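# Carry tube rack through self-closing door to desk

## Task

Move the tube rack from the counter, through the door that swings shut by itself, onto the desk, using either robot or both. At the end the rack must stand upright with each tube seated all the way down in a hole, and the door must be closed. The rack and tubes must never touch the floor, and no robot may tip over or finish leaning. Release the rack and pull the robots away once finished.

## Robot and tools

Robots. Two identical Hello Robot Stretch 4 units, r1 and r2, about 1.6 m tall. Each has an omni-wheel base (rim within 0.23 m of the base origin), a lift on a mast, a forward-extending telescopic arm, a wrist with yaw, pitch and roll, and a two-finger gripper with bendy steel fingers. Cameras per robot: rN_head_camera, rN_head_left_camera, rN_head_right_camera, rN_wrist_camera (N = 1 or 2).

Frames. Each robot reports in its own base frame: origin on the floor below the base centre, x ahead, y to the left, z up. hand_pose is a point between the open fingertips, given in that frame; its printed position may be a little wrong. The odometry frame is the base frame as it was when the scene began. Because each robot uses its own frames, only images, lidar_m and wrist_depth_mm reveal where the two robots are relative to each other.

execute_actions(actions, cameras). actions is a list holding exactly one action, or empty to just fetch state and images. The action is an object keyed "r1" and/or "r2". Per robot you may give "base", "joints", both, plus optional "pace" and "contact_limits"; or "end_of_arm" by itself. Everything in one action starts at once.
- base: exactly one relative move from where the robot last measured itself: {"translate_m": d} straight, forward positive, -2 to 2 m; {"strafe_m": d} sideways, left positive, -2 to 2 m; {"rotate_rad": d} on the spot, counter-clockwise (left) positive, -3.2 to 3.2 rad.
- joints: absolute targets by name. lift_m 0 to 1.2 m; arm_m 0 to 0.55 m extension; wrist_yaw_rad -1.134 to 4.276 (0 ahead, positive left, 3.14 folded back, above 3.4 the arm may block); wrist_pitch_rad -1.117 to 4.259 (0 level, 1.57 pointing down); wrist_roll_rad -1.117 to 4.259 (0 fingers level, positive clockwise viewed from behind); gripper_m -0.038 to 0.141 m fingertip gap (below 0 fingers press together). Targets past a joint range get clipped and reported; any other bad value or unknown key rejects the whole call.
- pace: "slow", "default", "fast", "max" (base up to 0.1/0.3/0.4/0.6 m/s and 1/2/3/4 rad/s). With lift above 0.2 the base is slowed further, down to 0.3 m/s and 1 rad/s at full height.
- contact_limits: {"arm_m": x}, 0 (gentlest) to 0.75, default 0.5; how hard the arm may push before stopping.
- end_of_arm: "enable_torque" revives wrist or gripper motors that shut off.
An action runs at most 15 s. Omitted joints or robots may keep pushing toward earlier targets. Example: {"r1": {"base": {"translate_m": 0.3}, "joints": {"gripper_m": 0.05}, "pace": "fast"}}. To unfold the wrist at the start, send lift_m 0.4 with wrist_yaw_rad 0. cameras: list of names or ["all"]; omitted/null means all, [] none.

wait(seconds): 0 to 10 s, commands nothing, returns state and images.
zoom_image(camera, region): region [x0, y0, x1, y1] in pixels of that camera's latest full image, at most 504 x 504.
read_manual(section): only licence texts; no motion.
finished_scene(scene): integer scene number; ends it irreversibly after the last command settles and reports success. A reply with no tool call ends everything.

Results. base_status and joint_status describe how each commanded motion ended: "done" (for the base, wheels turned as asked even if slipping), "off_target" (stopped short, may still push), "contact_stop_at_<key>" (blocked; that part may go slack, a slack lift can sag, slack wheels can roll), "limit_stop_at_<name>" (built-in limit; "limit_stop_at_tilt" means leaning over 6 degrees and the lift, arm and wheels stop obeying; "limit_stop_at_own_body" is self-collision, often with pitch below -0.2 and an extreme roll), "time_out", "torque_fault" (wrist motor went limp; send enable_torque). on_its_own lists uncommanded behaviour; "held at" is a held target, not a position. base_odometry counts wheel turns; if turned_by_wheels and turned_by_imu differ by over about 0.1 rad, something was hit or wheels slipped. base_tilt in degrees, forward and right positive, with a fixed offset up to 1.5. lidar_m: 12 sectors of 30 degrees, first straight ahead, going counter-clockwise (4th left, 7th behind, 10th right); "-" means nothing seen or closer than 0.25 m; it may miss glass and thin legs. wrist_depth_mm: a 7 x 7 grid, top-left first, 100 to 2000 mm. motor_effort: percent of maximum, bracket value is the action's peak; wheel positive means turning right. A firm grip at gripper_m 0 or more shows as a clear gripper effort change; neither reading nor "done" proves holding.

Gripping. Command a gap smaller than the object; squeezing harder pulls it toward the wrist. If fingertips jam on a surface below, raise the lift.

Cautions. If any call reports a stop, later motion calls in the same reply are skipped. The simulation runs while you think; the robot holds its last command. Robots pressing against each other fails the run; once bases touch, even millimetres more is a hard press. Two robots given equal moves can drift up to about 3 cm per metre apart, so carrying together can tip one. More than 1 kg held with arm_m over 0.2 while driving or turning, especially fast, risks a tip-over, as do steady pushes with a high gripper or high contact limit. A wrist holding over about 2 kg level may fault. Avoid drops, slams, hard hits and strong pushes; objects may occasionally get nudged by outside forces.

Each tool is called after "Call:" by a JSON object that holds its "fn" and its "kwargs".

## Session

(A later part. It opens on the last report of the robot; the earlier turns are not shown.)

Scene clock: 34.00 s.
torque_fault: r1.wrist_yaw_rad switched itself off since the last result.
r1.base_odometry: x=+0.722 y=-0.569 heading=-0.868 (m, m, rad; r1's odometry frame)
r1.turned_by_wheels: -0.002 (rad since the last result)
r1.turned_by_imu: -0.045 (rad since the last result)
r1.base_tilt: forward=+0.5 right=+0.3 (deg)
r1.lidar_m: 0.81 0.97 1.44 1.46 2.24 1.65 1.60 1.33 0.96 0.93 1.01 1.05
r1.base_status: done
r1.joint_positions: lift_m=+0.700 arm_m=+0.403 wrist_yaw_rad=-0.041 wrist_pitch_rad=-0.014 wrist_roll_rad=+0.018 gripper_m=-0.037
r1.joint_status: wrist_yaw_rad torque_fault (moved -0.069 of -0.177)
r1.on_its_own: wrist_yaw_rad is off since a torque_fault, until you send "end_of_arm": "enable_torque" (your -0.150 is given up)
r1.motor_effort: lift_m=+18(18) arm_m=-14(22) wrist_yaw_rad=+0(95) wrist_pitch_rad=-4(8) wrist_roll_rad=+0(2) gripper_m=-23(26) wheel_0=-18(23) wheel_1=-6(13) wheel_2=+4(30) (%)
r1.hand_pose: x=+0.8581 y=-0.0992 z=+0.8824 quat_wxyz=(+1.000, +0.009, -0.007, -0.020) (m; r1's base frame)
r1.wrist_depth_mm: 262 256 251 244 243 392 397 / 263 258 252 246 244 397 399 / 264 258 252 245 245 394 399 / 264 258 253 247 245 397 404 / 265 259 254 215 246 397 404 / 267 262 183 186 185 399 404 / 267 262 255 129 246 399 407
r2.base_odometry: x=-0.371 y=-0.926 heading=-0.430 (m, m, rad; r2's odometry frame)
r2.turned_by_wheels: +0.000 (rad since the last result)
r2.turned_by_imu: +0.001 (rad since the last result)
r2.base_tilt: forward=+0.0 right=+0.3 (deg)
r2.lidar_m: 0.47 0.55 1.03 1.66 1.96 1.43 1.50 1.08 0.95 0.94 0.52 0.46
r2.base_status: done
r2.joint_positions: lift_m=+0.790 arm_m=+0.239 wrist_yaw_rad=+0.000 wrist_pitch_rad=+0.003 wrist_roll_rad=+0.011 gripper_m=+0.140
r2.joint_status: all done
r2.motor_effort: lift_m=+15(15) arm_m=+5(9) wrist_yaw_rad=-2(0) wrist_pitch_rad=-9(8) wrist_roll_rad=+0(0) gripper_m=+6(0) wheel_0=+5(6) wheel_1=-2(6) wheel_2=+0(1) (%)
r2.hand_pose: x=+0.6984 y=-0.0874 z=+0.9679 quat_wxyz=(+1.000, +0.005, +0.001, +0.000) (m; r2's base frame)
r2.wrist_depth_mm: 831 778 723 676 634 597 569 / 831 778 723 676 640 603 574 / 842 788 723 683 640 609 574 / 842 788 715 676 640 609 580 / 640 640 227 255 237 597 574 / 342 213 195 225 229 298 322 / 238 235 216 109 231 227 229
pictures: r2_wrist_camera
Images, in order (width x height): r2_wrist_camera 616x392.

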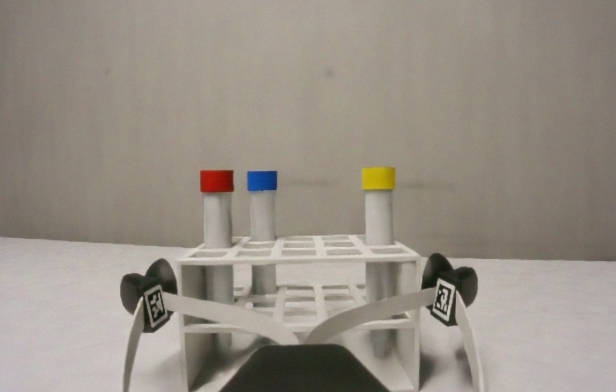

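Call:
{"fn": "execute_actions", "kwargs": {"actions": [{"r1":{"base":{"strafe_m":0.15},"joints":{"arm_m":0.23},"pace":"slow"},"r2":{"joints":{"gripper_m":0.05}}}], "cameras": ["r2_wrist_camera","r1_head_camera"]}}

Call:
{"fn": "execute_actions", "kwargs": {"actions": [{"r1":{"base":{"strafe_m":0.2},"joints":{"arm_m":0.08},"pace":"slow"},"r2":{"joints":{"lift_m":0.87},"pace":"slow"}}], "cameras": ["r2_wrist_camera","r1_head_left_camera"]}}

Scene clock: 37.37 s.
r1.base_odometry: x=+0.837 y=-0.473 heading=-0.870 (m, m, rad; r1's odometry frame)
r1.turned_by_wheels: -0.002 (rad since the last result)
r1.turned_by_imu: -0.196 (rad since the last result)
r1.base_tilt: forward=+0.5 right=+0.4 (deg)
r1.lidar_m: 0.63 0.76 1.15 1.24 1.30 1.87 1.65 1.67 1.25 1.14 1.17 0.72
r1.base_status: done
r1.joint_positions: lift_m=+0.700 arm_m=+0.233 wrist_yaw_rad=-0.163 wrist_pitch_rad=-0.013 wrist_roll_rad=+0.018 gripper_m=-0.037
r1.joint_status: all done
r1.on_its_own: wrist_yaw_rad is off since a torque_fault, until you send "end_of_arm": "enable_torque"; wrist_yaw_rad moved -0.122 to your old target -0.150
r1.motor_effort: lift_m=+18(18) arm_m=-18(21) wrist_yaw_rad=-1(0) wrist_pitch_rad=-10(9) wrist_roll_rad=+0(0) gripper_m=-23(24) wheel_0=-18(25) wheel_1=-3(8) wheel_2=+2(3) (%)
r1.hand_pose: x=+0.6747 y=-0.1330 z=+0.8821 quat_wxyz=(+0.997, +0.009, -0.007, -0.081) (m; r1's base frame)
r1.wrist_depth_mm: 237 239 241 244 249 707 798 / 237 241 243 245 249 723 809 / 238 241 244 247 252 715 809 / 240 243 245 246 251 715 809 / 240 243 247 218 252 723 831 / 242 243 183 184 185 723 820 / 242 244 248 130 254 732 820
r2.base_odometry: x=-0.371 y=-0.926 heading=-0.430 (m, m, rad; r2's odometry frame)
r2.turned_by_wheels: +0.000 (rad since the last result)
r2.turned_by_imu: +0.000 (rad since the last result)
r2.base_tilt: forward=+0.1 right=+0.3 (deg)
r2.lidar_m: 0.46 0.55 1.01 1.66 1.98 1.25 1.24 1.08 0.94 0.94 0.50 0.47
r2.base_status: not commanded
r2.joint_positions: lift_m=+0.790 arm_m=+0.239 wrist_yaw_rad=+0.000 wrist_pitch_rad=+0.003 wrist_roll_rad=+0.011 gripper_m=+0.051
r2.joint_status: all done
r2.motor_effort: lift_m=+15(15) arm_m=+5(6) wrist_yaw_rad=-1(1) wrist_pitch_rad=-8(8) wrist_roll_rad=+0(0) gripper_m=-23(26) wheel_0=+5(5) wheel_1=-2(2) wheel_2=+0(0) (%)
r2.hand_pose: x=+0.6984 y=-0.0874 z=+0.9679 quat_wxyz=(+1.000, +0.005, +0.001, +0.000) (m; r2's base frame)
r2.wrist_depth_mm: 831 768 723 676 634 597 574 / 831 788 723 676 640 597 574 / 842 778 732 683 640 609 574 / 854 788 231 683 634 603 580 / 640 640 224 469 208 597 574 / 340 177 208 236 209 180 322 / 223 232 176 109 177 228 220
pictures: r1_head_camera, r2_wrist_camera
Images, in order (width x height): r1_head_camera 420x560, r2_wrist_camera 616x392.

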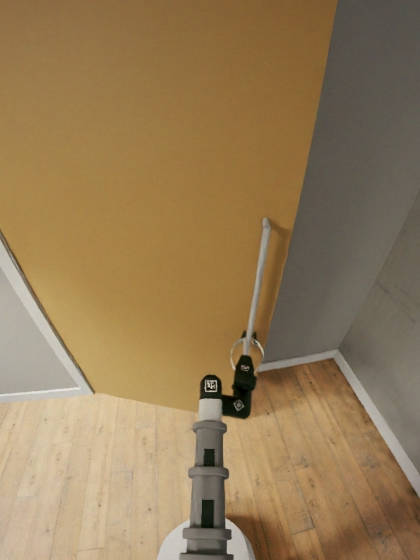

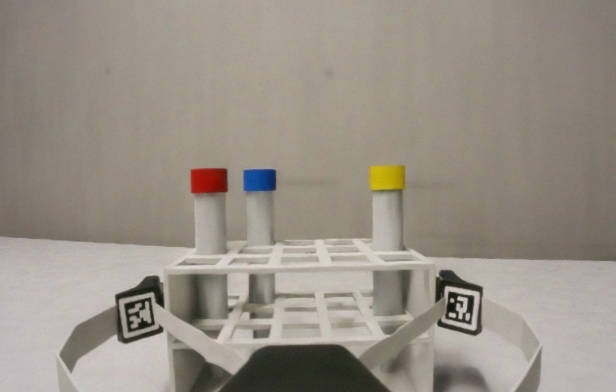

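Scene clock: 40.50 s.
r1.base_odometry: x=+0.990 y=-0.344 heading=-0.871 (m, m, rad; r1's odometry frame)
r1.turned_by_wheels: -0.002 (rad since the last result)
r1.turned_by_imu: -0.009 (rad since the last result)
r1.base_tilt: forward=+0.5 right=+0.3 (deg)
r1.lidar_m: 0.48 0.64 1.11 1.06 1.06 1.93 1.69 1.69 1.50 1.34 1.36 0.41
r1.base_status: done
r1.joint_positions: lift_m=+0.700 arm_m=+0.082 wrist_yaw_rad=-0.704 wrist_pitch_rad=-0.011 wrist_roll_rad=+0.017 gripper_m=-0.037
r1.joint_status: all done
r1.on_its_own: wrist_yaw_rad is off since a torque_fault, until you send "end_of_arm": "enable_torque" (your -0.150 is given up)
r1.motor_effort: lift_m=+19(19) arm_m=-13(20) wrist_yaw_rad=+0(0) wrist_pitch_rad=-12(16) wrist_roll_rad=+2(0) gripper_m=-22(24) wheel_0=-20(26) wheel_1=+1(5) wheel_2=-1(1) (%)
r1.hand_pose: x=+0.4167 y=-0.2533 z=+0.8816 quat_wxyz=(+0.939, +0.006, -0.008, -0.345) (m; r1's base frame)
r1.wrist_depth_mm: 199 212 228 237 1182 1098 1008 / 200 213 229 238 1182 1098 976 / 202 214 230 240 1205 1118 991 / 202 216 231 240 1182 1118 991 / 203 216 233 215 1205 1118 991 / 204 216 183 186 185 1098 991 / 204 213 232 129 1182 1060 991
r2.base_odometry: x=-0.371 y=-0.926 heading=-0.430 (m, m, rad; r2's odometry frame)
r2.turned_by_wheels: +0.000 (rad since the last result)
r2.turned_by_imu: +0.000 (rad since the last result)
r2.base_tilt: forward=+0.0 right=+0.3 (deg)
r2.lidar_m: 0.45 0.58 1.05 1.67 1.97 1.03 1.05 1.08 0.94 0.95 0.51 0.45
r2.base_status: not commanded
r2.joint_positions: lift_m=+0.869 arm_m=+0.239 wrist_yaw_rad=+0.000 wrist_pitch_rad=+0.003 wrist_roll_rad=+0.011 gripper_m=+0.051
r2.joint_status: all done
r2.motor_effort: lift_m=+27(29) arm_m=+6(5) wrist_yaw_rad=+0(0) wrist_pitch_rad=-11(11) wrist_roll_rad=+0(0) gripper_m=-25(23) wheel_0=+5(5) wheel_1=-2(2) wheel_2=+0(0) (%)
r2.hand_pose: x=+0.6984 y=-0.0874 z=+1.0467 quat_wxyz=(+1.000, +0.005, +0.002, +0.000) (m; r2's base frame)
r2.wrist_depth_mm: 831 778 715 676 634 603 569 / 842 778 723 683 640 603 574 / 842 778 732 683 647 603 574 / 854 788 232 683 634 603 574 / 854 798 224 668 209 609 580 / 569 176 208 236 209 180 580 / 375 389 176 109 177 382 370
pictures: r1_head_left_camera, r2_wrist_camera
Images, in order (width x height): r1_head_left_camera 420x672, r2_wrist_camera 616x392.

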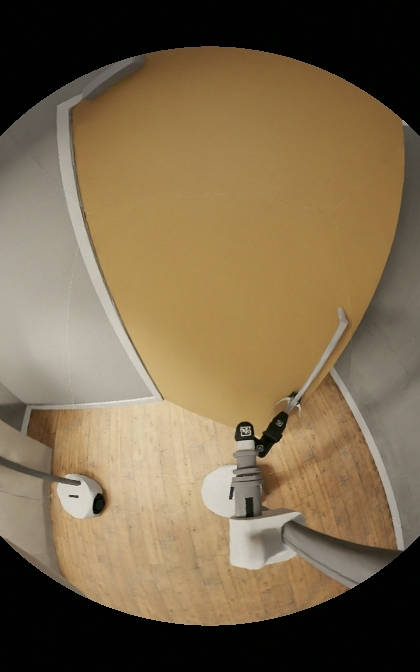

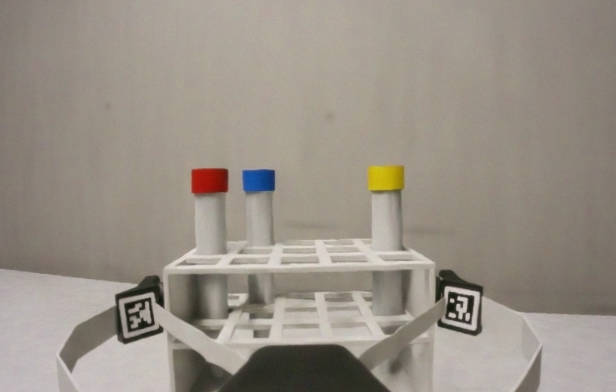

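Call:
{"fn": "execute_actions", "kwargs": {"actions": [{"r1":{"base":{"rotate_rad":-0.5},"joints":{"arm_m":0},"pace":"slow"},"r2":{"base":{"rotate_rad":1.2},"joints":{"arm_m":0},"pace":"slow"}}], "cameras": []}}

Call:
{"fn": "execute_actions", "kwargs": {"actions": [{"r1":{"base":{"translate_m":-0.2},"pace":"slow"},"r2":{"base":{"translate_m":0.95}}}], "cameras": ["r1_head_left_camera"]}}

Call:
{"fn": "execute_actions", "kwargs": {"actions": [{"r1":{"base":{"strafe_m":0.2},"pace":"slow"},"r2":{"base":{"rotate_rad":1.5},"pace":"slow"}}], "cameras": ["r2_head_left_camera","r1_head_left_camera"]}}

Scene clock: 44.90 s.
r1.base_odometry: x=+0.990 y=-0.345 heading=-1.371 (m, m, rad; r1's odometry frame)
r1.turned_by_wheels: -0.499 (rad since the last result)
r1.turned_by_imu: -0.499 (rad since the last result)
r1.base_tilt: forward=+0.5 right=+0.2 (deg)
r1.lidar_m: 0.43 0.48 0.66 1.13 1.03 1.08 1.91 1.70 1.71 1.47 1.34 1.37
r1.base_status: done
r1.joint_positions: lift_m=+0.700 arm_m=+0.003 wrist_yaw_rad=+0.262 wrist_pitch_rad=-0.013 wrist_roll_rad=+0.017 gripper_m=-0.037
r1.joint_status: all done
r1.on_its_own: wrist_yaw_rad is off since a torque_fault, until you send "end_of_arm": "enable_torque" (your -0.150 is given up)
r1.motor_effort: lift_m=+19(19) arm_m=-18(20) wrist_yaw_rad=+0(0) wrist_pitch_rad=-9(13) wrist_roll_rad=+2(2) gripper_m=-22(23) wheel_0=-2(17) wheel_1=-2(3) wheel_2=+10(15) (%)
r1.hand_pose: x=+0.4753 y=-0.0097 z=+0.8820 quat_wxyz=(+0.991, +0.009, -0.005, +0.131) (m; r1's base frame)
r1.wrist_depth_mm: 283 272 258 244 239 1118 1060 / 282 272 259 244 240 1118 1042 / 282 272 260 246 240 1118 1060 / 285 271 260 246 242 1118 1060 / 286 273 262 215 242 1138 1042 / 286 274 183 186 186 1160 1025 / 287 274 263 131 242 1160 1042
r2.base_odometry: x=-0.371 y=-0.926 heading=+0.770 (m, m, rad; r2's odometry frame)
r2.turned_by_wheels: +1.199 (rad since the last result)
r2.turned_by_imu: +1.215 (rad since the last result)
r2.base_tilt: forward=+0.0 right=+0.3 (deg)
r2.lidar_m: 0.43 1.69 2.22 1.04 1.20 1.01 0.93 0.96 0.49 0.44 0.46 0.62
r2.base_status: done
r2.joint_positions: lift_m=+0.869 arm_m=+0.003 wrist_yaw_rad=+0.000 wrist_pitch_rad=+0.003 wrist_roll_rad=+0.011 gripper_m=+0.051
r2.joint_status: all done
joint sent to its limit — the command would take r2.arm_m past its lower limit, so that joint was sent only as far as its limit.
r2.motor_effort: lift_m=+27(27) arm_m=-6(8) wrist_yaw_rad=+0(1) wrist_pitch_rad=-12(13) wrist_roll_rad=+0(1) gripper_m=-25(23) wheel_0=-3(10) wheel_1=-2(8) wheel_2=-2(6) (%)
r2.hand_pose: x=+0.4622 y=-0.0874 z=+1.0467 quat_wxyz=(+1.000, +0.005, +0.002, +0.000) (m; r2's base frame)
r2.wrist_depth_mm: 1308 1366 1366 1397 1430 1464 1281 / 1308 1336 1397 1397 1430 1464 1281 / 1336 1336 1397 1430 1430 1464 1281 / 1336 1366 232 1430 1464 1499 1308 / 1336 1366 224 1430 208 991 960 / 1366 176 208 236 209 181 544 / 1336 1366 176 109 177 707 480
pictures: none
No camera images: the call's "cameras" was empty. Leave "cameras" out to get every camera's image.

Scene clock: 49.57 s.
r1.base_odometry: x=+0.950 y=-0.149 heading=-1.371 (m, m, rad; r1's odometry frame)
r1.turned_by_wheels: +0.000 (rad since the last result)
r1.turned_by_imu: +0.002 (rad since the last result)
r1.base_tilt: forward=+0.4 right=+0.3 (deg)
r1.lidar_m: 0.43 0.53 0.84 1.33 1.57 1.25 1.25 1.53 1.55 1.63 1.44 1.50
r1.base_status: done
r1.joint_positions: lift_m=+0.700 arm_m=+0.003 wrist_yaw_rad=+0.326 wrist_pitch_rad=-0.013 wrist_roll_rad=+0.017 gripper_m=-0.038
r1.joint_status: not commanded
r1.on_its_own: wrist_yaw_rad is off since a torque_fault, until you send "end_of_arm": "enable_torque" (your -0.150 is given up)
r1.motor_effort: lift_m=+19(19) arm_m=-16(18) wrist_yaw_rad=-1(0) wrist_pitch_rad=-10(11) wrist_roll_rad=+2(2) gripper_m=-21(23) wheel_0=-8(11) wheel_1=-7(8) wheel_2=+11(17) (%)
r1.hand_pose: x=+0.4751 y=+0.0097 z=+0.8820 quat_wxyz=(+0.987, +0.010, -0.005, +0.162) (m; r1's base frame)
r1.wrist_depth_mm: 387 334 289 245 229 1229 1182 / 389 334 289 244 230 1229 1229 / 387 334 290 246 231 1229 1205 / 389 336 290 246 232 1229 1229 / 392 334 291 214 231 1229 1205 / 394 338 183 186 185 1255 1229 / 397 334 293 130 232 1281 1229
r2.base_odometry: x=+0.311 y=-0.265 heading=+0.770 (m, m, rad; r2's odometry frame)
r2.turned_by_wheels: +0.000 (rad since the last result)
r2.turned_by_imu: +0.000 (rad since the last result)
r2.base_tilt: forward=+0.0 right=+0.3 (deg)
r2.lidar_m: 0.43 0.73 0.96 2.20 1.25 1.32 1.90 0.66 0.44 0.40 0.42 0.57
r2.base_status: done
r2.joint_positions: lift_m=+0.870 arm_m=+0.003 wrist_yaw_rad=+0.000 wrist_pitch_rad=+0.003 wrist_roll_rad=+0.011 gripper_m=+0.051
r2.joint_status: not commanded
r2.motor_effort: lift_m=+27(27) arm_m=-5(6) wrist_yaw_rad=+0(1) wrist_pitch_rad=-10(13) wrist_roll_rad=+0(0) gripper_m=-28(25) wheel_0=+2(8) wheel_1=+2(9) wheel_2=-1(12) (%)
r2.hand_pose: x=+0.4621 y=-0.0874 z=+1.0468 quat_wxyz=(+1.000, +0.005, +0.002, +0.000) (m; r2's base frame)
r2.wrist_depth_mm: 459 466 477 488 496 512 521 / 459 466 480 488 496 512 521 / 462 469 480 492 500 517 521 / 466 473 234 492 500 521 530 / 466 473 224 496 209 521 530 / 469 176 208 239 208 180 535 / 466 477 176 109 177 525 539
pictures: r1_head_left_camera
Images, in order (width x height): r1_head_left_camera 420x672.

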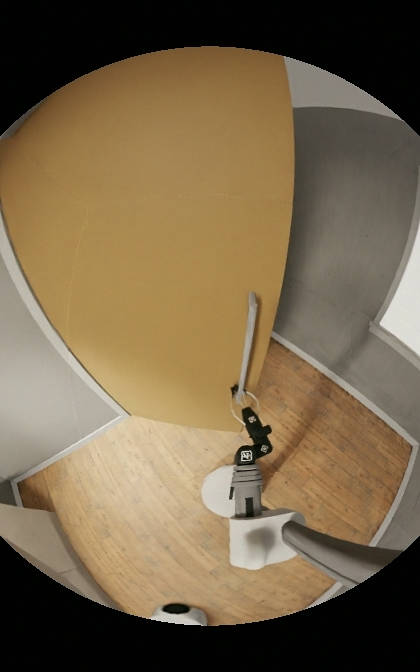

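Scene clock: 52.70 s.
r1.base_odometry: x=+1.146 y=-0.110 heading=-1.372 (m, m, rad; r1's odometry frame)
r1.turned_by_wheels: -0.001 (rad since the last result)
r1.turned_by_imu: -0.003 (rad since the last result)
r1.base_tilt: forward=+0.4 right=+0.3 (deg)
r1.lidar_m: 0.43 0.53 0.86 1.15 1.44 1.35 1.19 1.68 1.68 1.79 1.61 0.38
r1.base_status: done
r1.joint_positions: lift_m=+0.700 arm_m=+0.003 wrist_yaw_rad=-0.416 wrist_pitch_rad=-0.014 wrist_roll_rad=+0.017 gripper_m=-0.037
r1.joint_status: not commanded
r1.on_its_own: wrist_yaw_rad is off since a torque_fault, until you send "end_of_arm": "enable_torque" (your -0.150 is given up)
r1.motor_effort: lift_m=+19(19) arm_m=-15(16) wrist_yaw_rad=-1(0) wrist_pitch_rad=-7(9) wrist_roll_rad=+3(2) gripper_m=-23(21) wheel_0=-14(17) wheel_1=+2(3) wheel_2=+5(13) (%)
r1.hand_pose: x=+0.4021 y=-0.1966 z=+0.8822 quat_wxyz=(+0.978, +0.007, -0.008, -0.207) (m; r1's base frame)
r1.wrist_depth_mm: 211 222 232 240 259 1281 1160 / 212 222 235 242 262 1308 1138 / 213 224 236 242 263 1281 1138 / 214 224 236 243 264 1308 1205 / 215 225 237 215 265 1308 1205 / 216 225 183 186 186 1281 1205 / 216 222 236 130 265 1255 1205
r2.base_odometry: x=+0.311 y=-0.264 heading=+2.269 (m, m, rad; r2's odometry frame)
r2.turned_by_wheels: +1.499 (rad since the last result)
r2.turned_by_imu: +1.519 (rad since the last result)
r2.base_tilt: forward=+0.0 right=+0.3 (deg)
r2.lidar_m: 0.43 1.25 1.21 1.90 0.69 0.45 0.40 0.42 0.53 0.71 0.72 0.91
r2.base_status: done
r2.joint_positions: lift_m=+0.870 arm_m=+0.003 wrist_yaw_rad=+0.000 wrist_pitch_rad=+0.003 wrist_roll_rad=+0.011 gripper_m=+0.051
r2.joint_status: not commanded
r2.motor_effort: lift_m=+27(26) arm_m=-5(5) wrist_yaw_rad=+0(1) wrist_pitch_rad=-10(10) wrist_roll_rad=+0(0) gripper_m=-26(25) wheel_0=-6(7) wheel_1=-4(7) wheel_2=-3(4) (%)
r2.hand_pose: x=+0.4621 y=-0.0874 z=+1.0468 quat_wxyz=(+1.000, +0.005, +0.002, +0.000) (m; r2's base frame)
r2.wrist_depth_mm: - - - - 1464 931 707 / - - - - 1499 931 707 / - - - - 1499 946 707 / - - 232 - 1205 960 707 / - - 223 - 210 946 715 / - 176 208 236 209 180 715 / - - 176 109 177 946 707
pictures: r1_head_left_camera, r2_head_left_camera
Images, in order (width x height): r1_head_left_camera 420x672, r2_head_left_camera 420x672.

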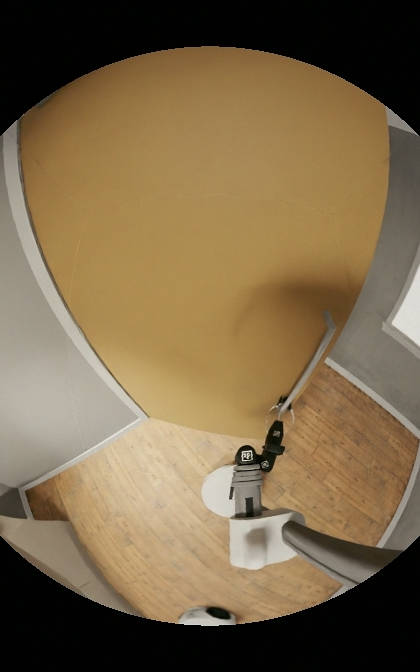

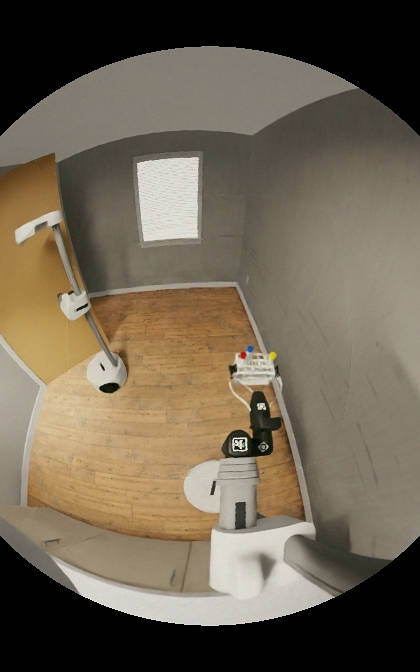

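Call:
{"fn": "execute_actions", "kwargs": {"actions": [{"r1":{"base":{"rotate_rad":-0.5},"pace":"slow"},"r2":{"base":{"translate_m":1.2}}}], "cameras": []}}

Call:
{"fn": "execute_actions", "kwargs": {"actions": [{"r1":{"base":{"translate_m":-0.45},"pace":"slow"},"r2":{"base":{"rotate_rad":1.6},"pace":"slow"}}], "cameras": ["r2_head_left_camera","r2_head_camera","r1_head_left_camera"]}}

Scene clock: 58.90 s.
r1.base_odometry: x=+1.146 y=-0.110 heading=-1.871 (m, m, rad; r1's odometry frame)
r1.turned_by_wheels: -0.499 (rad since the last result)
r1.turned_by_imu: -0.498 (rad since the last result)
r1.base_tilt: forward=+0.5 right=+0.2 (deg)
r1.lidar_m: 0.42 0.45 0.54 0.91 1.15 1.43 1.47 1.84 0.93 0.93 1.78 1.62
r1.base_status: done
r1.joint_positions: lift_m=+0.700 arm_m=+0.003 wrist_yaw_rad=+0.414 wrist_pitch_rad=-0.014 wrist_roll_rad=+0.017 gripper_m=-0.038
r1.joint_status: not commanded
r1.on_its_own: wrist_yaw_rad is off since a torque_fault, until you send "end_of_arm": "enable_torque" (your -0.150 is given up)
r1.motor_effort: lift_m=+19(19) arm_m=-14(15) wrist_yaw_rad=-1(0) wrist_pitch_rad=-5(6) wrist_roll_rad=+2(2) gripper_m=-20(23) wheel_0=+2(11) wheel_1=-3(6) wheel_2=+11(13) (%)
r1.hand_pose: x=+0.4727 y=+0.0361 z=+0.8824 quat_wxyz=(+0.979, +0.010, -0.005, +0.206) (m; r1's base frame)
r1.wrist_depth_mm: 260 257 252 246 242 1308 1138 / 263 257 252 245 243 1281 1118 / 262 257 253 246 244 1336 1138 / 264 258 254 246 244 1308 1138 / 265 260 254 214 246 1308 1118 / 266 260 183 188 185 1308 1118 / 266 259 256 129 245 1229 1118
r2.base_odometry: x=-0.461 y=+0.654 heading=+2.269 (m, m, rad; r2's odometry frame)
r2.turned_by_wheels: +0.000 (rad since the last result)
r2.turned_by_imu: +0.000 (rad since the last result)
r2.base_tilt: forward=+0.0 right=+0.3 (deg)
r2.lidar_m: 0.43 1.46 1.90 0.95 0.94 1.75 1.63 0.91 0.59 0.55 0.55 0.71
r2.base_status: done
r2.joint_positions: lift_m=+0.870 arm_m=+0.003 wrist_yaw_rad=+0.000 wrist_pitch_rad=+0.004 wrist_roll_rad=+0.011 gripper_m=+0.051
r2.joint_status: not commanded
r2.motor_effort: lift_m=+26(27) arm_m=-5(6) wrist_yaw_rad=+1(2) wrist_pitch_rad=-12(11) wrist_roll_rad=+1(1) gripper_m=-26(25) wheel_0=+2(8) wheel_1=+2(7) wheel_2=+1(12) (%)
r2.hand_pose: x=+0.4621 y=-0.0874 z=+1.0468 quat_wxyz=(+1.000, +0.005, +0.002, +0.000) (m; r2's base frame)
r2.wrist_depth_mm: 1138 1160 1229 1255 1078 676 512 / 1138 1160 1229 1255 1078 683 525 / 1160 1182 1229 1281 1098 691 530 / 1138 1205 232 1281 946 699 530 / 1138 1182 224 1255 209 699 530 / 1160 177 208 236 209 180 530 / 1160 1182 176 109 177 699 512
pictures: none
No camera images: the call's "cameras" was empty. Leave "cameras" out to get every camera's image.

Scene clock: 64.67 s.
r1.base_odometry: x=+1.279 y=+0.319 heading=-1.871 (m, m, rad; r1's odometry frame)
r1.turned_by_wheels: +0.000 (rad since the last result)
r1.turned_by_imu: +0.004 (rad since the last result)
r1.base_tilt: forward=+0.4 right=+0.2 (deg)
r1.lidar_m: 0.42 0.52 0.86 1.10 1.09 1.01 1.03 1.30 1.50 0.90 0.79 2.01
r1.base_status: done
r1.joint_positions: lift_m=+0.700 arm_m=+0.003 wrist_yaw_rad=+0.388 wrist_pitch_rad=-0.014 wrist_roll_rad=+0.017 gripper_m=-0.038
r1.joint_status: not commanded
r1.on_its_own: wrist_yaw_rad is off since a torque_fault, until you send "end_of_arm": "enable_torque" (your -0.150 is given up)
r1.motor_effort: lift_m=+19(19) arm_m=-14(14) wrist_yaw_rad=+0(0) wrist_pitch_rad=-5(5) wrist_roll_rad=+2(2) gripper_m=-19(22) wheel_0=-5(10) wheel_1=-5(9) wheel_2=+7(15) (%)
r1.hand_pose: x=+0.4736 y=+0.0282 z=+0.8824 quat_wxyz=(+0.981, +0.010, -0.005, +0.193) (m; r1's base frame)
r1.wrist_depth_mm: 462 366 303 245 227 211 1430 / 455 366 304 245 228 212 1499 / 452 364 303 245 228 213 1430 / 455 366 304 245 229 213 1464 / 455 366 303 247 229 213 1499 / 459 370 183 187 185 227 1499 / 462 364 306 126 228 1537 1430
r2.base_odometry: x=-0.461 y=+0.654 heading=-2.415 (m, m, rad; r2's odometry frame)
r2.turned_by_wheels: +1.599 (rad since the last result)
r2.turned_by_imu: +1.621 (rad since the last result)
r2.base_tilt: forward=+0.0 right=+0.3 (deg)
r2.lidar_m: 0.42 0.91 1.00 1.61 0.86 0.59 0.55 0.56 0.71 1.46 1.48 1.95
r2.base_status: done
r2.joint_positions: lift_m=+0.870 arm_m=+0.003 wrist_yaw_rad=+0.000 wrist_pitch_rad=+0.004 wrist_roll_rad=+0.011 gripper_m=+0.051
r2.joint_status: not commanded
r2.motor_effort: lift_m=+26(27) arm_m=-5(6) wrist_yaw_rad=-1(1) wrist_pitch_rad=-12(11) wrist_roll_rad=+0(1) gripper_m=-25(22) wheel_0=-4(8) wheel_1=-3(7) wheel_2=-1(5) (%)
r2.hand_pose: x=+0.4621 y=-0.0874 z=+1.0468 quat_wxyz=(+1.000, +0.005, +0.002, +0.000) (m; r2's base frame)
r2.wrist_depth_mm: 1661 1661 - - 1863 1863 1618 / 1661 1661 - - 1863 1921 1661 / 1661 1708 - - 1863 1921 1708 / 1661 1708 232 - 1863 1921 1661 / 1661 1708 224 - 208 1921 1708 / 732 176 208 236 208 180 1708 / 1708 1708 176 109 177 1983 1576
pictures: r1_head_left_camera, r2_head_camera, r2_head_left_camera
Images, in order (width x height): r1_head_left_camera 420x672, r2_head_camera 420x560, r2_head_left_camera 420x672.

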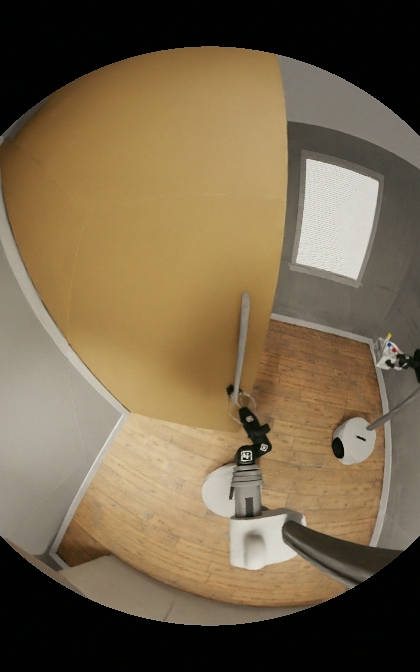

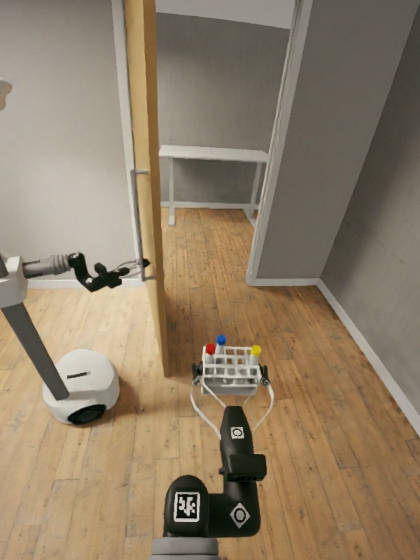

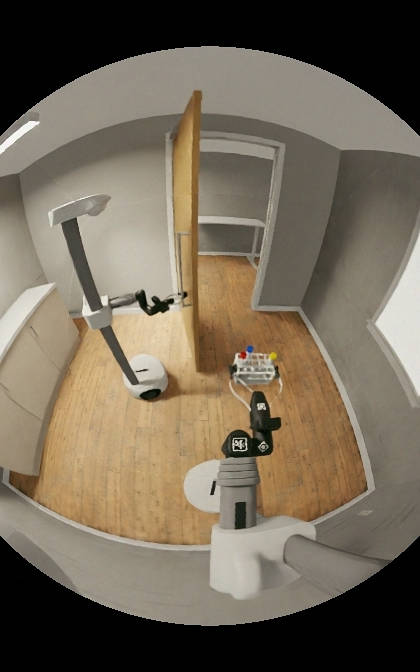

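Call:
{"fn": "execute_actions", "kwargs": {"actions": [{"r1":{"base":{"translate_m":-0.18},"pace":"slow"},"r2":{"base":{"translate_m":1.4},"joints":{"lift_m":1.0}}}], "cameras": ["r2_head_left_camera","r2_head_camera","r2_wrist_camera"]}}

Scene clock: 71.17 s.
r1.base_odometry: x=+1.332 y=+0.491 heading=-1.871 (m, m, rad; r1's odometry frame)
r1.turned_by_wheels: +0.000 (rad since the last result)
r1.turned_by_imu: +0.003 (rad since the last result)
r1.base_tilt: forward=+0.4 right=+0.3 (deg)
r1.lidar_m: 0.42 0.54 1.10 1.16 0.93 0.85 0.87 1.10 1.45 1.46 1.81 2.18
r1.base_status: done
r1.joint_positions: lift_m=+0.700 arm_m=+0.003 wrist_yaw_rad=+0.638 wrist_pitch_rad=-0.014 wrist_roll_rad=+0.017 gripper_m=-0.038
r1.joint_status: not commanded
r1.on_its_own: wrist_yaw_rad is off since a torque_fault, until you send "end_of_arm": "enable_torque" (your -0.150 is given up)
r1.motor_effort: lift_m=+19(18) arm_m=-14(14) wrist_yaw_rad=-1(0) wrist_pitch_rad=-6(6) wrist_roll_rad=+2(3) gripper_m=-19(20) wheel_0=-3(7) wheel_1=-7(8) wheel_2=+10(14) (%)
r1.hand_pose: x=+0.4572 y=+0.1016 z=+0.8823 quat_wxyz=(+0.949, +0.010, -0.004, +0.314) (m; r1's base frame)
r1.wrist_depth_mm: 878 960 500 264 221 172 559 / 891 931 496 265 223 173 1576 / 878 960 488 265 224 174 1661 / 878 960 492 264 223 174 1618 / 904 946 484 263 223 174 1618 / 891 960 182 188 185 173 1618 / 878 946 492 126 220 164 1661
r2.base_odometry: x=-1.506 y=-0.276 heading=-2.414 (m, m, rad; r2's odometry frame)
r2.turned_by_wheels: +0.001 (rad since the last result)
r2.turned_by_imu: +0.000 (rad since the last result)
r2.base_tilt: forward=+0.1 right=+0.3 (deg)
r2.lidar_m: 0.40 0.62 0.42 0.38 0.40 0.53 1.94 1.98 1.41 1.35 1.05 0.45
r2.base_status: done
r2.joint_positions: lift_m=+1.000 arm_m=+0.003 wrist_yaw_rad=+0.000 wrist_pitch_rad=+0.004 wrist_roll_rad=+0.011 gripper_m=+0.051
r2.joint_status: all done
r2.motor_effort: lift_m=+26(29) arm_m=-5(6) wrist_yaw_rad=-1(1) wrist_pitch_rad=-11(12) wrist_roll_rad=+1(0) gripper_m=-27(25) wheel_0=+4(7) wheel_1=+3(7) wheel_2=-1(11) (%)
r2.hand_pose: x=+0.4621 y=-0.0874 z=+1.1768 quat_wxyz=(+1.000, +0.005, +0.002, +0.000) (m; r2's base frame)
r2.wrist_depth_mm: - - - - - - 597 / - - - - - - 603 / - - - - - - 1078 / - - 233 - - - 591 / - - 216 - 208 - 609 / - 176 209 239 208 180 609 / - - 176 109 177 - 574
pictures: r2_head_camera, r2_head_left_camera, r2_wrist_camera
Images, in order (width x height): r2_head_camera 420x560, r2_head_left_camera 420x672, r2_wrist_camera 616x392.

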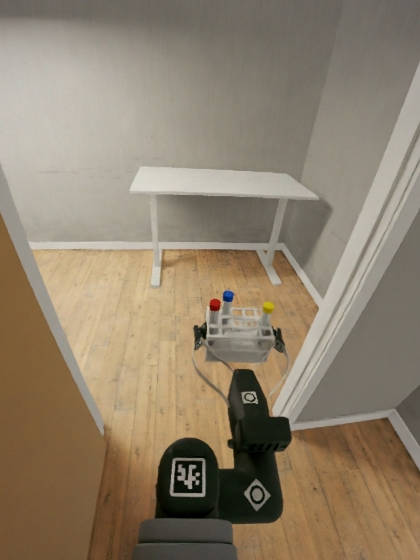

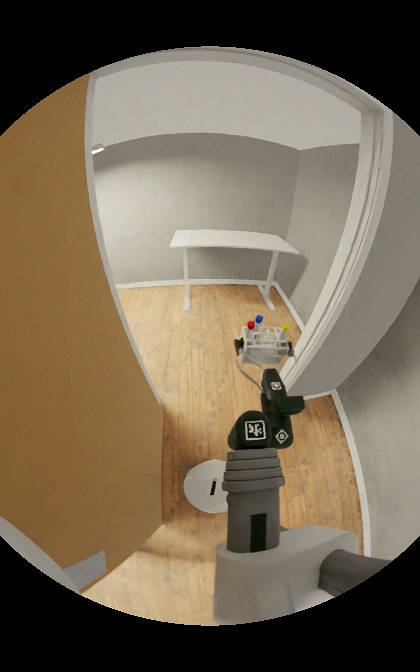

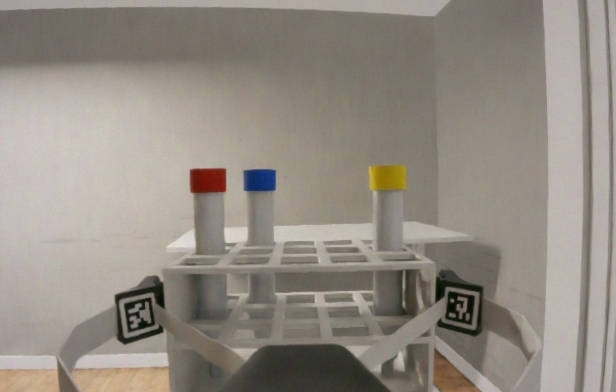

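Call:
{"fn": "execute_actions", "kwargs": {"actions": [{"r2":{"base":{"translate_m":0.9}}}], "cameras": []}}

Call:
{"fn": "execute_actions", "kwargs": {"actions": [{"r1":{"base":{"translate_m":0.63},"pace":"slow"},"r2":{"base":{"translate_m":0.75}}}], "cameras": ["r1_head_left_camera","r2_head_camera","r2_wrist_camera"]}}

Scene clock: 76.07 s.
r1.base_odometry: x=+1.332 y=+0.491 heading=-1.871 (m, m, rad; r1's odometry frame)
r1.turned_by_wheels: +0.000 (rad since the last result)
r1.turned_by_imu: +0.001 (rad since the last result)
r1.base_tilt: forward=+0.4 right=+0.2 (deg)
r1.lidar_m: 0.40 0.53 1.11 1.17 0.94 0.85 0.87 1.11 1.45 1.46 1.80 2.20
r1.base_status: not commanded
r1.joint_positions: lift_m=+0.700 arm_m=+0.003 wrist_yaw_rad=+0.638 wrist_pitch_rad=-0.014 wrist_roll_rad=+0.017 gripper_m=-0.038
r1.joint_status: not commanded
r1.on_its_own: wrist_yaw_rad is off since a torque_fault, until you send "end_of_arm": "enable_torque" (your -0.150 is given up)
r1.motor_effort: lift_m=+19(19) arm_m=-14(14) wrist_yaw_rad=-1(0) wrist_pitch_rad=-6(5) wrist_roll_rad=+2(2) gripper_m=-20(18) wheel_0=-3(3) wheel_1=-7(7) wheel_2=+10(10) (%)
r1.hand_pose: x=+0.4572 y=+0.1017 z=+0.8823 quat_wxyz=(+0.949, +0.010, -0.004, +0.314) (m; r1's base frame)
r1.wrist_depth_mm: 878 946 500 265 223 173 1618 / 866 960 492 264 222 173 1618 / 878 946 492 265 222 173 1661 / 891 960 488 264 223 174 1618 / 904 976 488 263 223 173 1661 / 904 946 183 188 185 172 1576 / 891 931 492 126 220 163 1661
r2.base_odometry: x=-2.178 y=-0.875 heading=-2.414 (m, m, rad; r2's odometry frame)
r2.turned_by_wheels: +0.000 (rad since the last result)
r2.turned_by_imu: +0.000 (rad since the last result)
r2.base_tilt: forward=+0.0 right=+0.3 (deg)
r2.lidar_m: 0.41 1.15 2.48 0.71 0.52 0.61 2.84 1.99 0.53 0.50 1.29 0.46
r2.base_status: done
r2.joint_positions: lift_m=+1.000 arm_m=+0.003 wrist_yaw_rad=+0.000 wrist_pitch_rad=+0.004 wrist_roll_rad=+0.011 gripper_m=+0.051
r2.joint_status: not commanded
r2.motor_effort: lift_m=+25(26) arm_m=-6(5) wrist_yaw_rad=+0(0) wrist_pitch_rad=-13(13) wrist_roll_rad=+0(0) gripper_m=-25(25) wheel_0=+2(11) wheel_1=+1(8) wheel_2=+0(11) (%)
r2.hand_pose: x=+0.4621 y=-0.0874 z=+1.1768 quat_wxyz=(+1.000, +0.005, +0.002, +0.000) (m; r2's base frame)
r2.wrist_depth_mm: 1499 1537 1576 1618 1661 1756 1366 / 1499 1537 1576 1618 1661 1756 1397 / 1537 1576 1576 1661 1708 1756 1397 / 1537 1576 232 1661 1661 1708 1397 / 1499 1576 224 1160 208 1499 1366 / 1499 176 208 236 208 180 1336 / 1537 1397 176 109 177 1708 1336
pictures: none
No camera images: the call's "cameras" was empty. Leave "cameras" out to get every camera's image.

Scene clock: 83.70 s.
r1.base_odometry: x=+1.146 y=-0.111 heading=-1.871 (m, m, rad; r1's odometry frame)
r1.turned_by_wheels: +0.000 (rad since the last result)
r1.turned_by_imu: +0.000 (rad since the last result)
r1.base_tilt: forward=+0.4 right=+0.2 (deg)
r1.lidar_m: 0.42 0.46 0.52 0.90 1.16 1.42 1.47 1.86 1.67 1.68 1.79 1.62
r1.base_status: done
r1.joint_positions: lift_m=+0.700 arm_m=+0.002 wrist_yaw_rad=+0.414 wrist_pitch_rad=-0.014 wrist_roll_rad=+0.017 gripper_m=-0.038
r1.joint_status: not commanded
r1.on_its_own: wrist_yaw_rad is off since a torque_fault, until you send "end_of_arm": "enable_torque" (your -0.150 is given up)
r1.motor_effort: lift_m=+19(19) arm_m=-11(14) wrist_yaw_rad=-1(0) wrist_pitch_rad=-7(6) wrist_roll_rad=+3(3) gripper_m=-19(20) wheel_0=+1(6) wheel_1=-2(5) wheel_2=+5(12) (%)
r1.hand_pose: x=+0.4721 y=+0.0359 z=+0.8823 quat_wxyz=(+0.979, +0.010, -0.005, +0.205) (m; r1's base frame)
r1.wrist_depth_mm: 262 257 251 246 243 1281 1138 / 262 257 252 246 244 1281 1118 / 263 258 253 246 244 1308 1118 / 264 258 253 247 245 1308 1118 / 264 259 254 214 246 1308 1160 / 266 260 183 187 185 1336 1138 / 265 260 256 129 246 1205 1138
r2.base_odometry: x=-2.738 y=-1.374 heading=-2.413 (m, m, rad; r2's odometry frame)
r2.turned_by_wheels: +0.001 (rad since the last result)
r2.turned_by_imu: +0.001 (rad since the last result)
r2.base_tilt: forward=+0.0 right=+0.3 (deg)
r2.lidar_m: 0.35 0.38 0.48 2.56 1.36 1.03 1.19 0.95 1.11 1.19 0.61 0.40
r2.base_status: done
r2.joint_positions: lift_m=+1.000 arm_m=+0.003 wrist_yaw_rad=+0.000 wrist_pitch_rad=+0.004 wrist_roll_rad=+0.011 gripper_m=+0.051
r2.joint_status: not commanded
r2.motor_effort: lift_m=+26(25) arm_m=-5(6) wrist_yaw_rad=+0(0) wrist_pitch_rad=-12(12) wrist_roll_rad=+0(0) gripper_m=-25(27) wheel_0=+4(10) wheel_1=+3(7) wheel_2=+0(10) (%)
r2.hand_pose: x=+0.4621 y=-0.0874 z=+1.1768 quat_wxyz=(+1.000, +0.005, +0.002, +0.000) (m; r2's base frame)
r2.wrist_depth_mm: 854 866 904 917 946 976 991 / 866 866 904 917 960 976 1008 / 854 878 904 931 946 991 1008 / 866 891 232 931 946 991 1008 / 866 878 224 931 209 991 1025 / 854 176 208 236 209 180 788 / 554 580 176 109 177 564 549
pictures: r1_head_left_camera, r2_head_camera, r2_wrist_camera
Images, in order (width x height): r1_head_left_camera 420x672, r2_head_camera 420x560, r2_wrist_camera 616x392.

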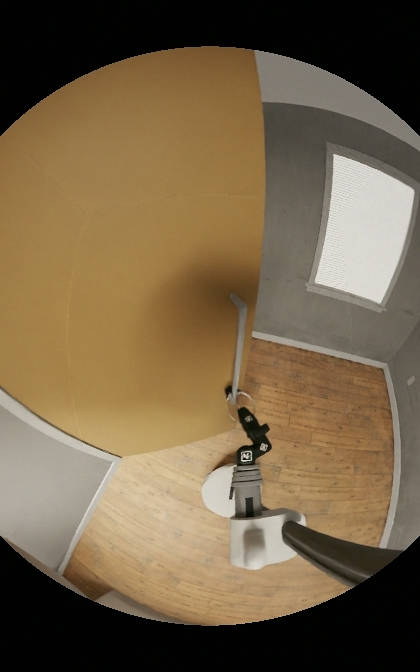

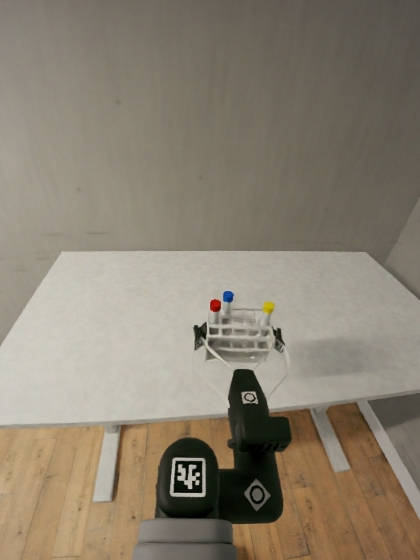

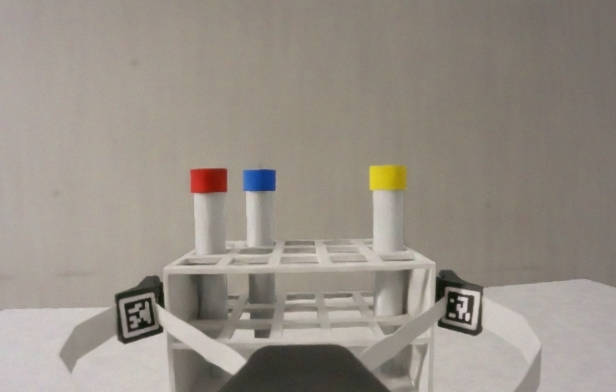

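Call:
{"fn": "execute_actions", "kwargs": {"actions": [{"r1":{"base":{"rotate_rad":0.45},"joints":{"arm_m":0.35},"pace":"slow"},"r2":{"joints":{"arm_m":0.2,"lift_m":0.835},"pace":"slow"}}], "cameras": ["r1_head_left_camera"]}}

Scene clock: 97.00 s.
r1.base_odometry: x=+1.146 y=-0.111 heading=-1.423 (m, m, rad; r1's odometry frame)
r1.turned_by_wheels: +0.448 (rad since the last result)
r1.turned_by_imu: +0.313 (rad since the last result)
r1.base_tilt: forward=+0.5 right=+0.2 (deg)
r1.lidar_m: 0.72 0.71 0.78 0.97 1.44 1.43 1.59 1.74 1.70 1.89 1.63 1.64
r1.base_status: done
r1.joint_positions: lift_m=+0.700 arm_m=+0.350 wrist_yaw_rad=-0.034 wrist_pitch_rad=-0.016 wrist_roll_rad=+0.017 gripper_m=-0.037
r1.joint_status: all done
r1.on_its_own: wrist_yaw_rad is off since a torque_fault, until you send "end_of_arm": "enable_torque" (your -0.150 is given up)
r1.motor_effort: lift_m=+19(19) arm_m=-1(10) wrist_yaw_rad=-1(0) wrist_pitch_rad=+0(6) wrist_roll_rad=+4(4) gripper_m=-21(23) wheel_0=-19(20) wheel_1=-7(9) wheel_2=+1(3) (%)
r1.hand_pose: x=+0.8063 y=-0.0973 z=+0.8829 quat_wxyz=(+1.000, +0.008, -0.008, -0.017) (m; r1's base frame)
r1.wrist_depth_mm: 183 200 224 238 1138 1025 931 / 185 202 224 238 1160 1042 931 / 186 202 225 240 1118 1078 931 / 186 204 226 240 1138 1042 931 / 187 204 227 215 1138 1042 946 / 187 206 182 186 184 1042 946 / 187 196 224 128 1160 1008 931
r2.base_odometry: x=-2.738 y=-1.374 heading=-2.413 (m, m, rad; r2's odometry frame)
r2.turned_by_wheels: +0.000 (rad since the last result)
r2.turned_by_imu: +0.002 (rad since the last result)
r2.base_tilt: forward=+0.0 right=+0.3 (deg)
r2.lidar_m: 0.35 0.37 0.48 2.56 1.37 1.04 1.12 0.95 1.13 1.18 0.59 0.43
r2.base_status: not commanded
r2.joint_positions: lift_m=+0.835 arm_m=+0.199 wrist_yaw_rad=+0.000 wrist_pitch_rad=+0.004 wrist_roll_rad=+0.011 gripper_m=+0.051
r2.joint_status: all done
r2.motor_effort: lift_m=+16(25) arm_m=+5(3) wrist_yaw_rad=-1(1) wrist_pitch_rad=-12(13) wrist_roll_rad=+0(0) gripper_m=-28(26) wheel_0=+4(4) wheel_1=+3(3) wheel_2=+0(0) (%)
r2.hand_pose: x=+0.6584 y=-0.0874 z=+1.0126 quat_wxyz=(+1.000, +0.005, +0.002, +0.000) (m; r2's base frame)
r2.wrist_depth_mm: 676 699 707 732 750 768 798 / 676 691 715 741 759 778 798 / 683 699 723 732 759 778 798 / 683 699 232 741 750 788 809 / 683 661 224 484 208 609 591 / 351 176 208 236 208 180 332 / 231 241 176 109 177 236 229
pictures: r1_head_left_camera
Images, in order (width x height): r1_head_left_camera 420x672.

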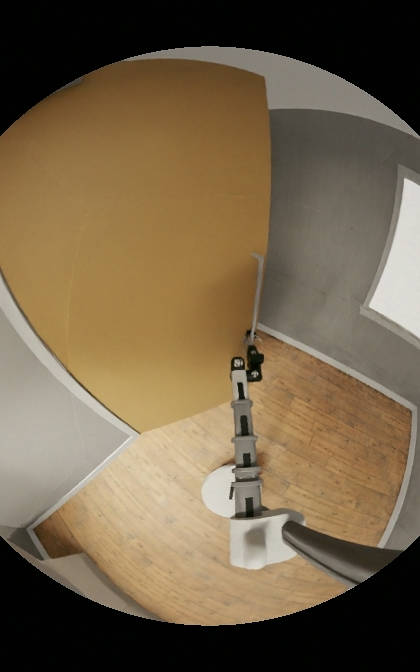

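Call:
{"fn": "execute_actions", "kwargs": {"actions": [{"r1":{"joints":{"gripper_m":0.1}},"r2":{"joints":{"gripper_m":0.141,"lift_m":0.831}}}], "cameras": []}}

Call:
{"fn": "execute_actions", "kwargs": {"actions": [{"r1":{"joints":{"arm_m":0.05}},"r2":{"base":{"translate_m":-0.3},"joints":{"arm_m":0.01}}}], "cameras": ["r1_head_left_camera","r2_wrist_camera"]}}

Scene clock: 99.50 s.
r1.base_odometry: x=+1.146 y=-0.111 heading=-1.422 (m, m, rad; r1's odometry frame)
r1.turned_by_wheels: +0.001 (rad since the last result)
r1.turned_by_imu: -0.002 (rad since the last result)
r1.base_tilt: forward=+0.5 right=+0.2 (deg)
r1.lidar_m: 0.76 0.74 0.76 0.98 1.44 1.43 1.61 1.74 1.72 1.91 1.61 1.64
r1.base_status: not commanded
r1.joint_positions: lift_m=+0.700 arm_m=+0.350 wrist_yaw_rad=+0.181 wrist_pitch_rad=-0.015 wrist_roll_rad=+0.017 gripper_m=+0.100
r1.joint_status: all done
r1.on_its_own: wrist_yaw_rad is off since a torque_fault, until you send "end_of_arm": "enable_torque" (your -0.150 is given up)
r1.motor_effort: lift_m=+19(19) arm_m=-1(1) wrist_yaw_rad=+0(0) wrist_pitch_rad=-4(5) wrist_roll_rad=+2(4) gripper_m=-6(23) wheel_0=-12(19) wheel_1=-6(7) wheel_2=+3(3) (%)
r1.hand_pose: x=+0.8206 y=-0.0342 z=+0.8826 quat_wxyz=(+0.996, +0.009, -0.007, +0.090) (m; r1's base frame)
r1.wrist_depth_mm: 213 226 243 262 276 1078 946 / 213 228 243 262 277 1078 960 / 215 229 245 262 278 1098 960 / 216 229 246 263 279 1118 931 / 216 229 246 265 277 1078 931 / 217 228 216 266 209 1098 931 / 217 226 245 124 215 1042 946
r2.base_odometry: x=-2.738 y=-1.374 heading=-2.413 (m, m, rad; r2's odometry frame)
r2.turned_by_wheels: +0.000 (rad since the last result)
r2.turned_by_imu: +0.000 (rad since the last result)
r2.base_tilt: forward=+0.0 right=+0.3 (deg)
r2.lidar_m: 0.37 0.37 0.47 2.56 1.37 1.04 1.09 0.96 1.12 1.19 0.60 0.43
r2.base_status: not commanded
r2.joint_positions: lift_m=+0.831 arm_m=+0.199 wrist_yaw_rad=+0.000 wrist_pitch_rad=+0.003 wrist_roll_rad=+0.011 gripper_m=+0.141
r2.joint_status: all done
r2.motor_effort: lift_m=+16(15) arm_m=+5(6) wrist_yaw_rad=+0(1) wrist_pitch_rad=-10(13) wrist_roll_rad=+0(1) gripper_m=-1(22) wheel_0=+4(4) wheel_1=+3(3) wheel_2=+0(0) (%)
r2.hand_pose: x=+0.6584 y=-0.0874 z=+1.0088 quat_wxyz=(+1.000, +0.005, +0.002, +0.000) (m; r2's base frame)
r2.wrist_depth_mm: 676 691 707 732 759 778 798 / 676 691 715 741 759 778 798 / 683 699 715 741 759 778 798 / 683 699 257 741 759 788 809 / 647 647 229 258 238 597 580 / 343 213 198 229 233 300 325 / 240 236 233 109 233 229 230
pictures: none
No camera images: the call's "cameras" was empty. Leave "cameras" out to get every camera's image.

Scene clock: 101.97 s.
r1.base_odometry: x=+1.146 y=-0.111 heading=-1.421 (m, m, rad; r1's odometry frame)
r1.turned_by_wheels: +0.000 (rad since the last result)
r1.turned_by_imu: -0.258 (rad since the last result)
r1.base_tilt: forward=+0.4 right=+0.3 (deg)
r1.lidar_m: 0.48 0.48 0.53 0.78 1.01 1.42 1.45 1.93 1.81 1.84 1.73 1.63
r1.base_status: not commanded
r1.joint_positions: lift_m=+0.700 arm_m=+0.053 wrist_yaw_rad=+0.131 wrist_pitch_rad=-0.013 wrist_roll_rad=+0.017 gripper_m=+0.100
r1.joint_status: all done
r1.on_its_own: wrist_yaw_rad is off since a torque_fault, until you send "end_of_arm": "enable_torque" (your -0.150 is given up)
r1.motor_effort: lift_m=+19(19) arm_m=-17(25) wrist_yaw_rad=+0(0) wrist_pitch_rad=-9(9) wrist_roll_rad=+2(2) gripper_m=-11(11) wheel_0=-11(15) wheel_1=-5(16) wheel_2=+6(8) (%)
r1.hand_pose: x=+0.5214 y=-0.0489 z=+0.8820 quat_wxyz=(+0.998, +0.009, -0.006, +0.066) (m; r1's base frame)
r1.wrist_depth_mm: 214 228 244 263 277 1229 1098 / 216 229 245 264 278 1205 1078 / 216 230 247 264 279 1229 1078 / 218 231 248 266 281 1205 1098 / 219 232 248 266 230 1229 1118 / 220 229 247 266 210 1182 1118 / 220 230 247 122 215 1205 1078
r2.base_odometry: x=-2.514 y=-1.175 heading=-2.414 (m, m, rad; r2's odometry frame)
r2.turned_by_wheels: -0.001 (rad since the last result)
r2.turned_by_imu: +0.000 (rad since the last result)
r2.base_tilt: forward=+0.0 right=+0.3 (deg)
r2.lidar_m: 0.66 0.68 1.89 2.53 0.89 0.78 0.90 0.72 0.73 1.22 1.09 0.71
r2.base_status: done
r2.joint_positions: lift_m=+0.831 arm_m=+0.011 wrist_yaw_rad=+0.000 wrist_pitch_rad=+0.003 wrist_roll_rad=+0.011 gripper_m=+0.141
r2.joint_status: all done
r2.motor_effort: lift_m=+16(16) arm_m=-5(2) wrist_yaw_rad=-1(2) wrist_pitch_rad=-7(9) wrist_roll_rad=+0(0) gripper_m=+0(2) wheel_0=-4(9) wheel_1=-3(8) wheel_2=+1(9) (%)
r2.hand_pose: x=+0.4703 y=-0.0874 z=+1.0089 quat_wxyz=(+1.000, +0.005, +0.001, +0.000) (m; r2's base frame)
r2.wrist_depth_mm: 1118 1138 1182 1182 1229 1281 1308 / 1098 1138 1182 1205 1255 1281 1308 / 1118 1138 1182 1205 1255 1308 1308 / 1118 1138 1182 1205 1255 1281 1308 / 654 654 654 640 621 609 591 / 430 213 433 449 455 1281 931 / 750 1160 1205 109 1255 1308 931
pictures: r1_head_left_camera, r2_wrist_camera
Images, in order (width x height): r1_head_left_camera 420x672, r2_wrist_camera 616x392.

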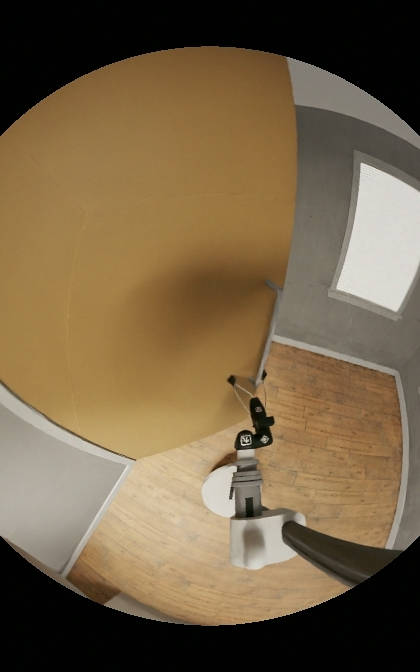

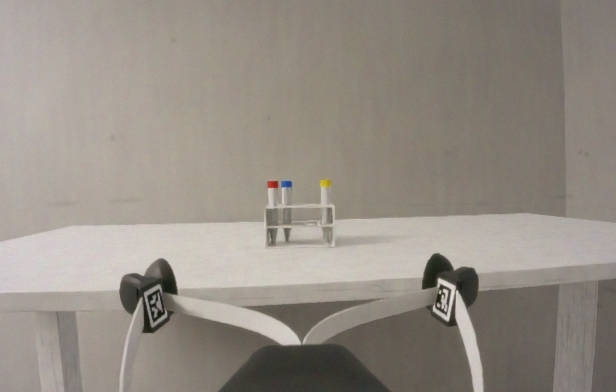

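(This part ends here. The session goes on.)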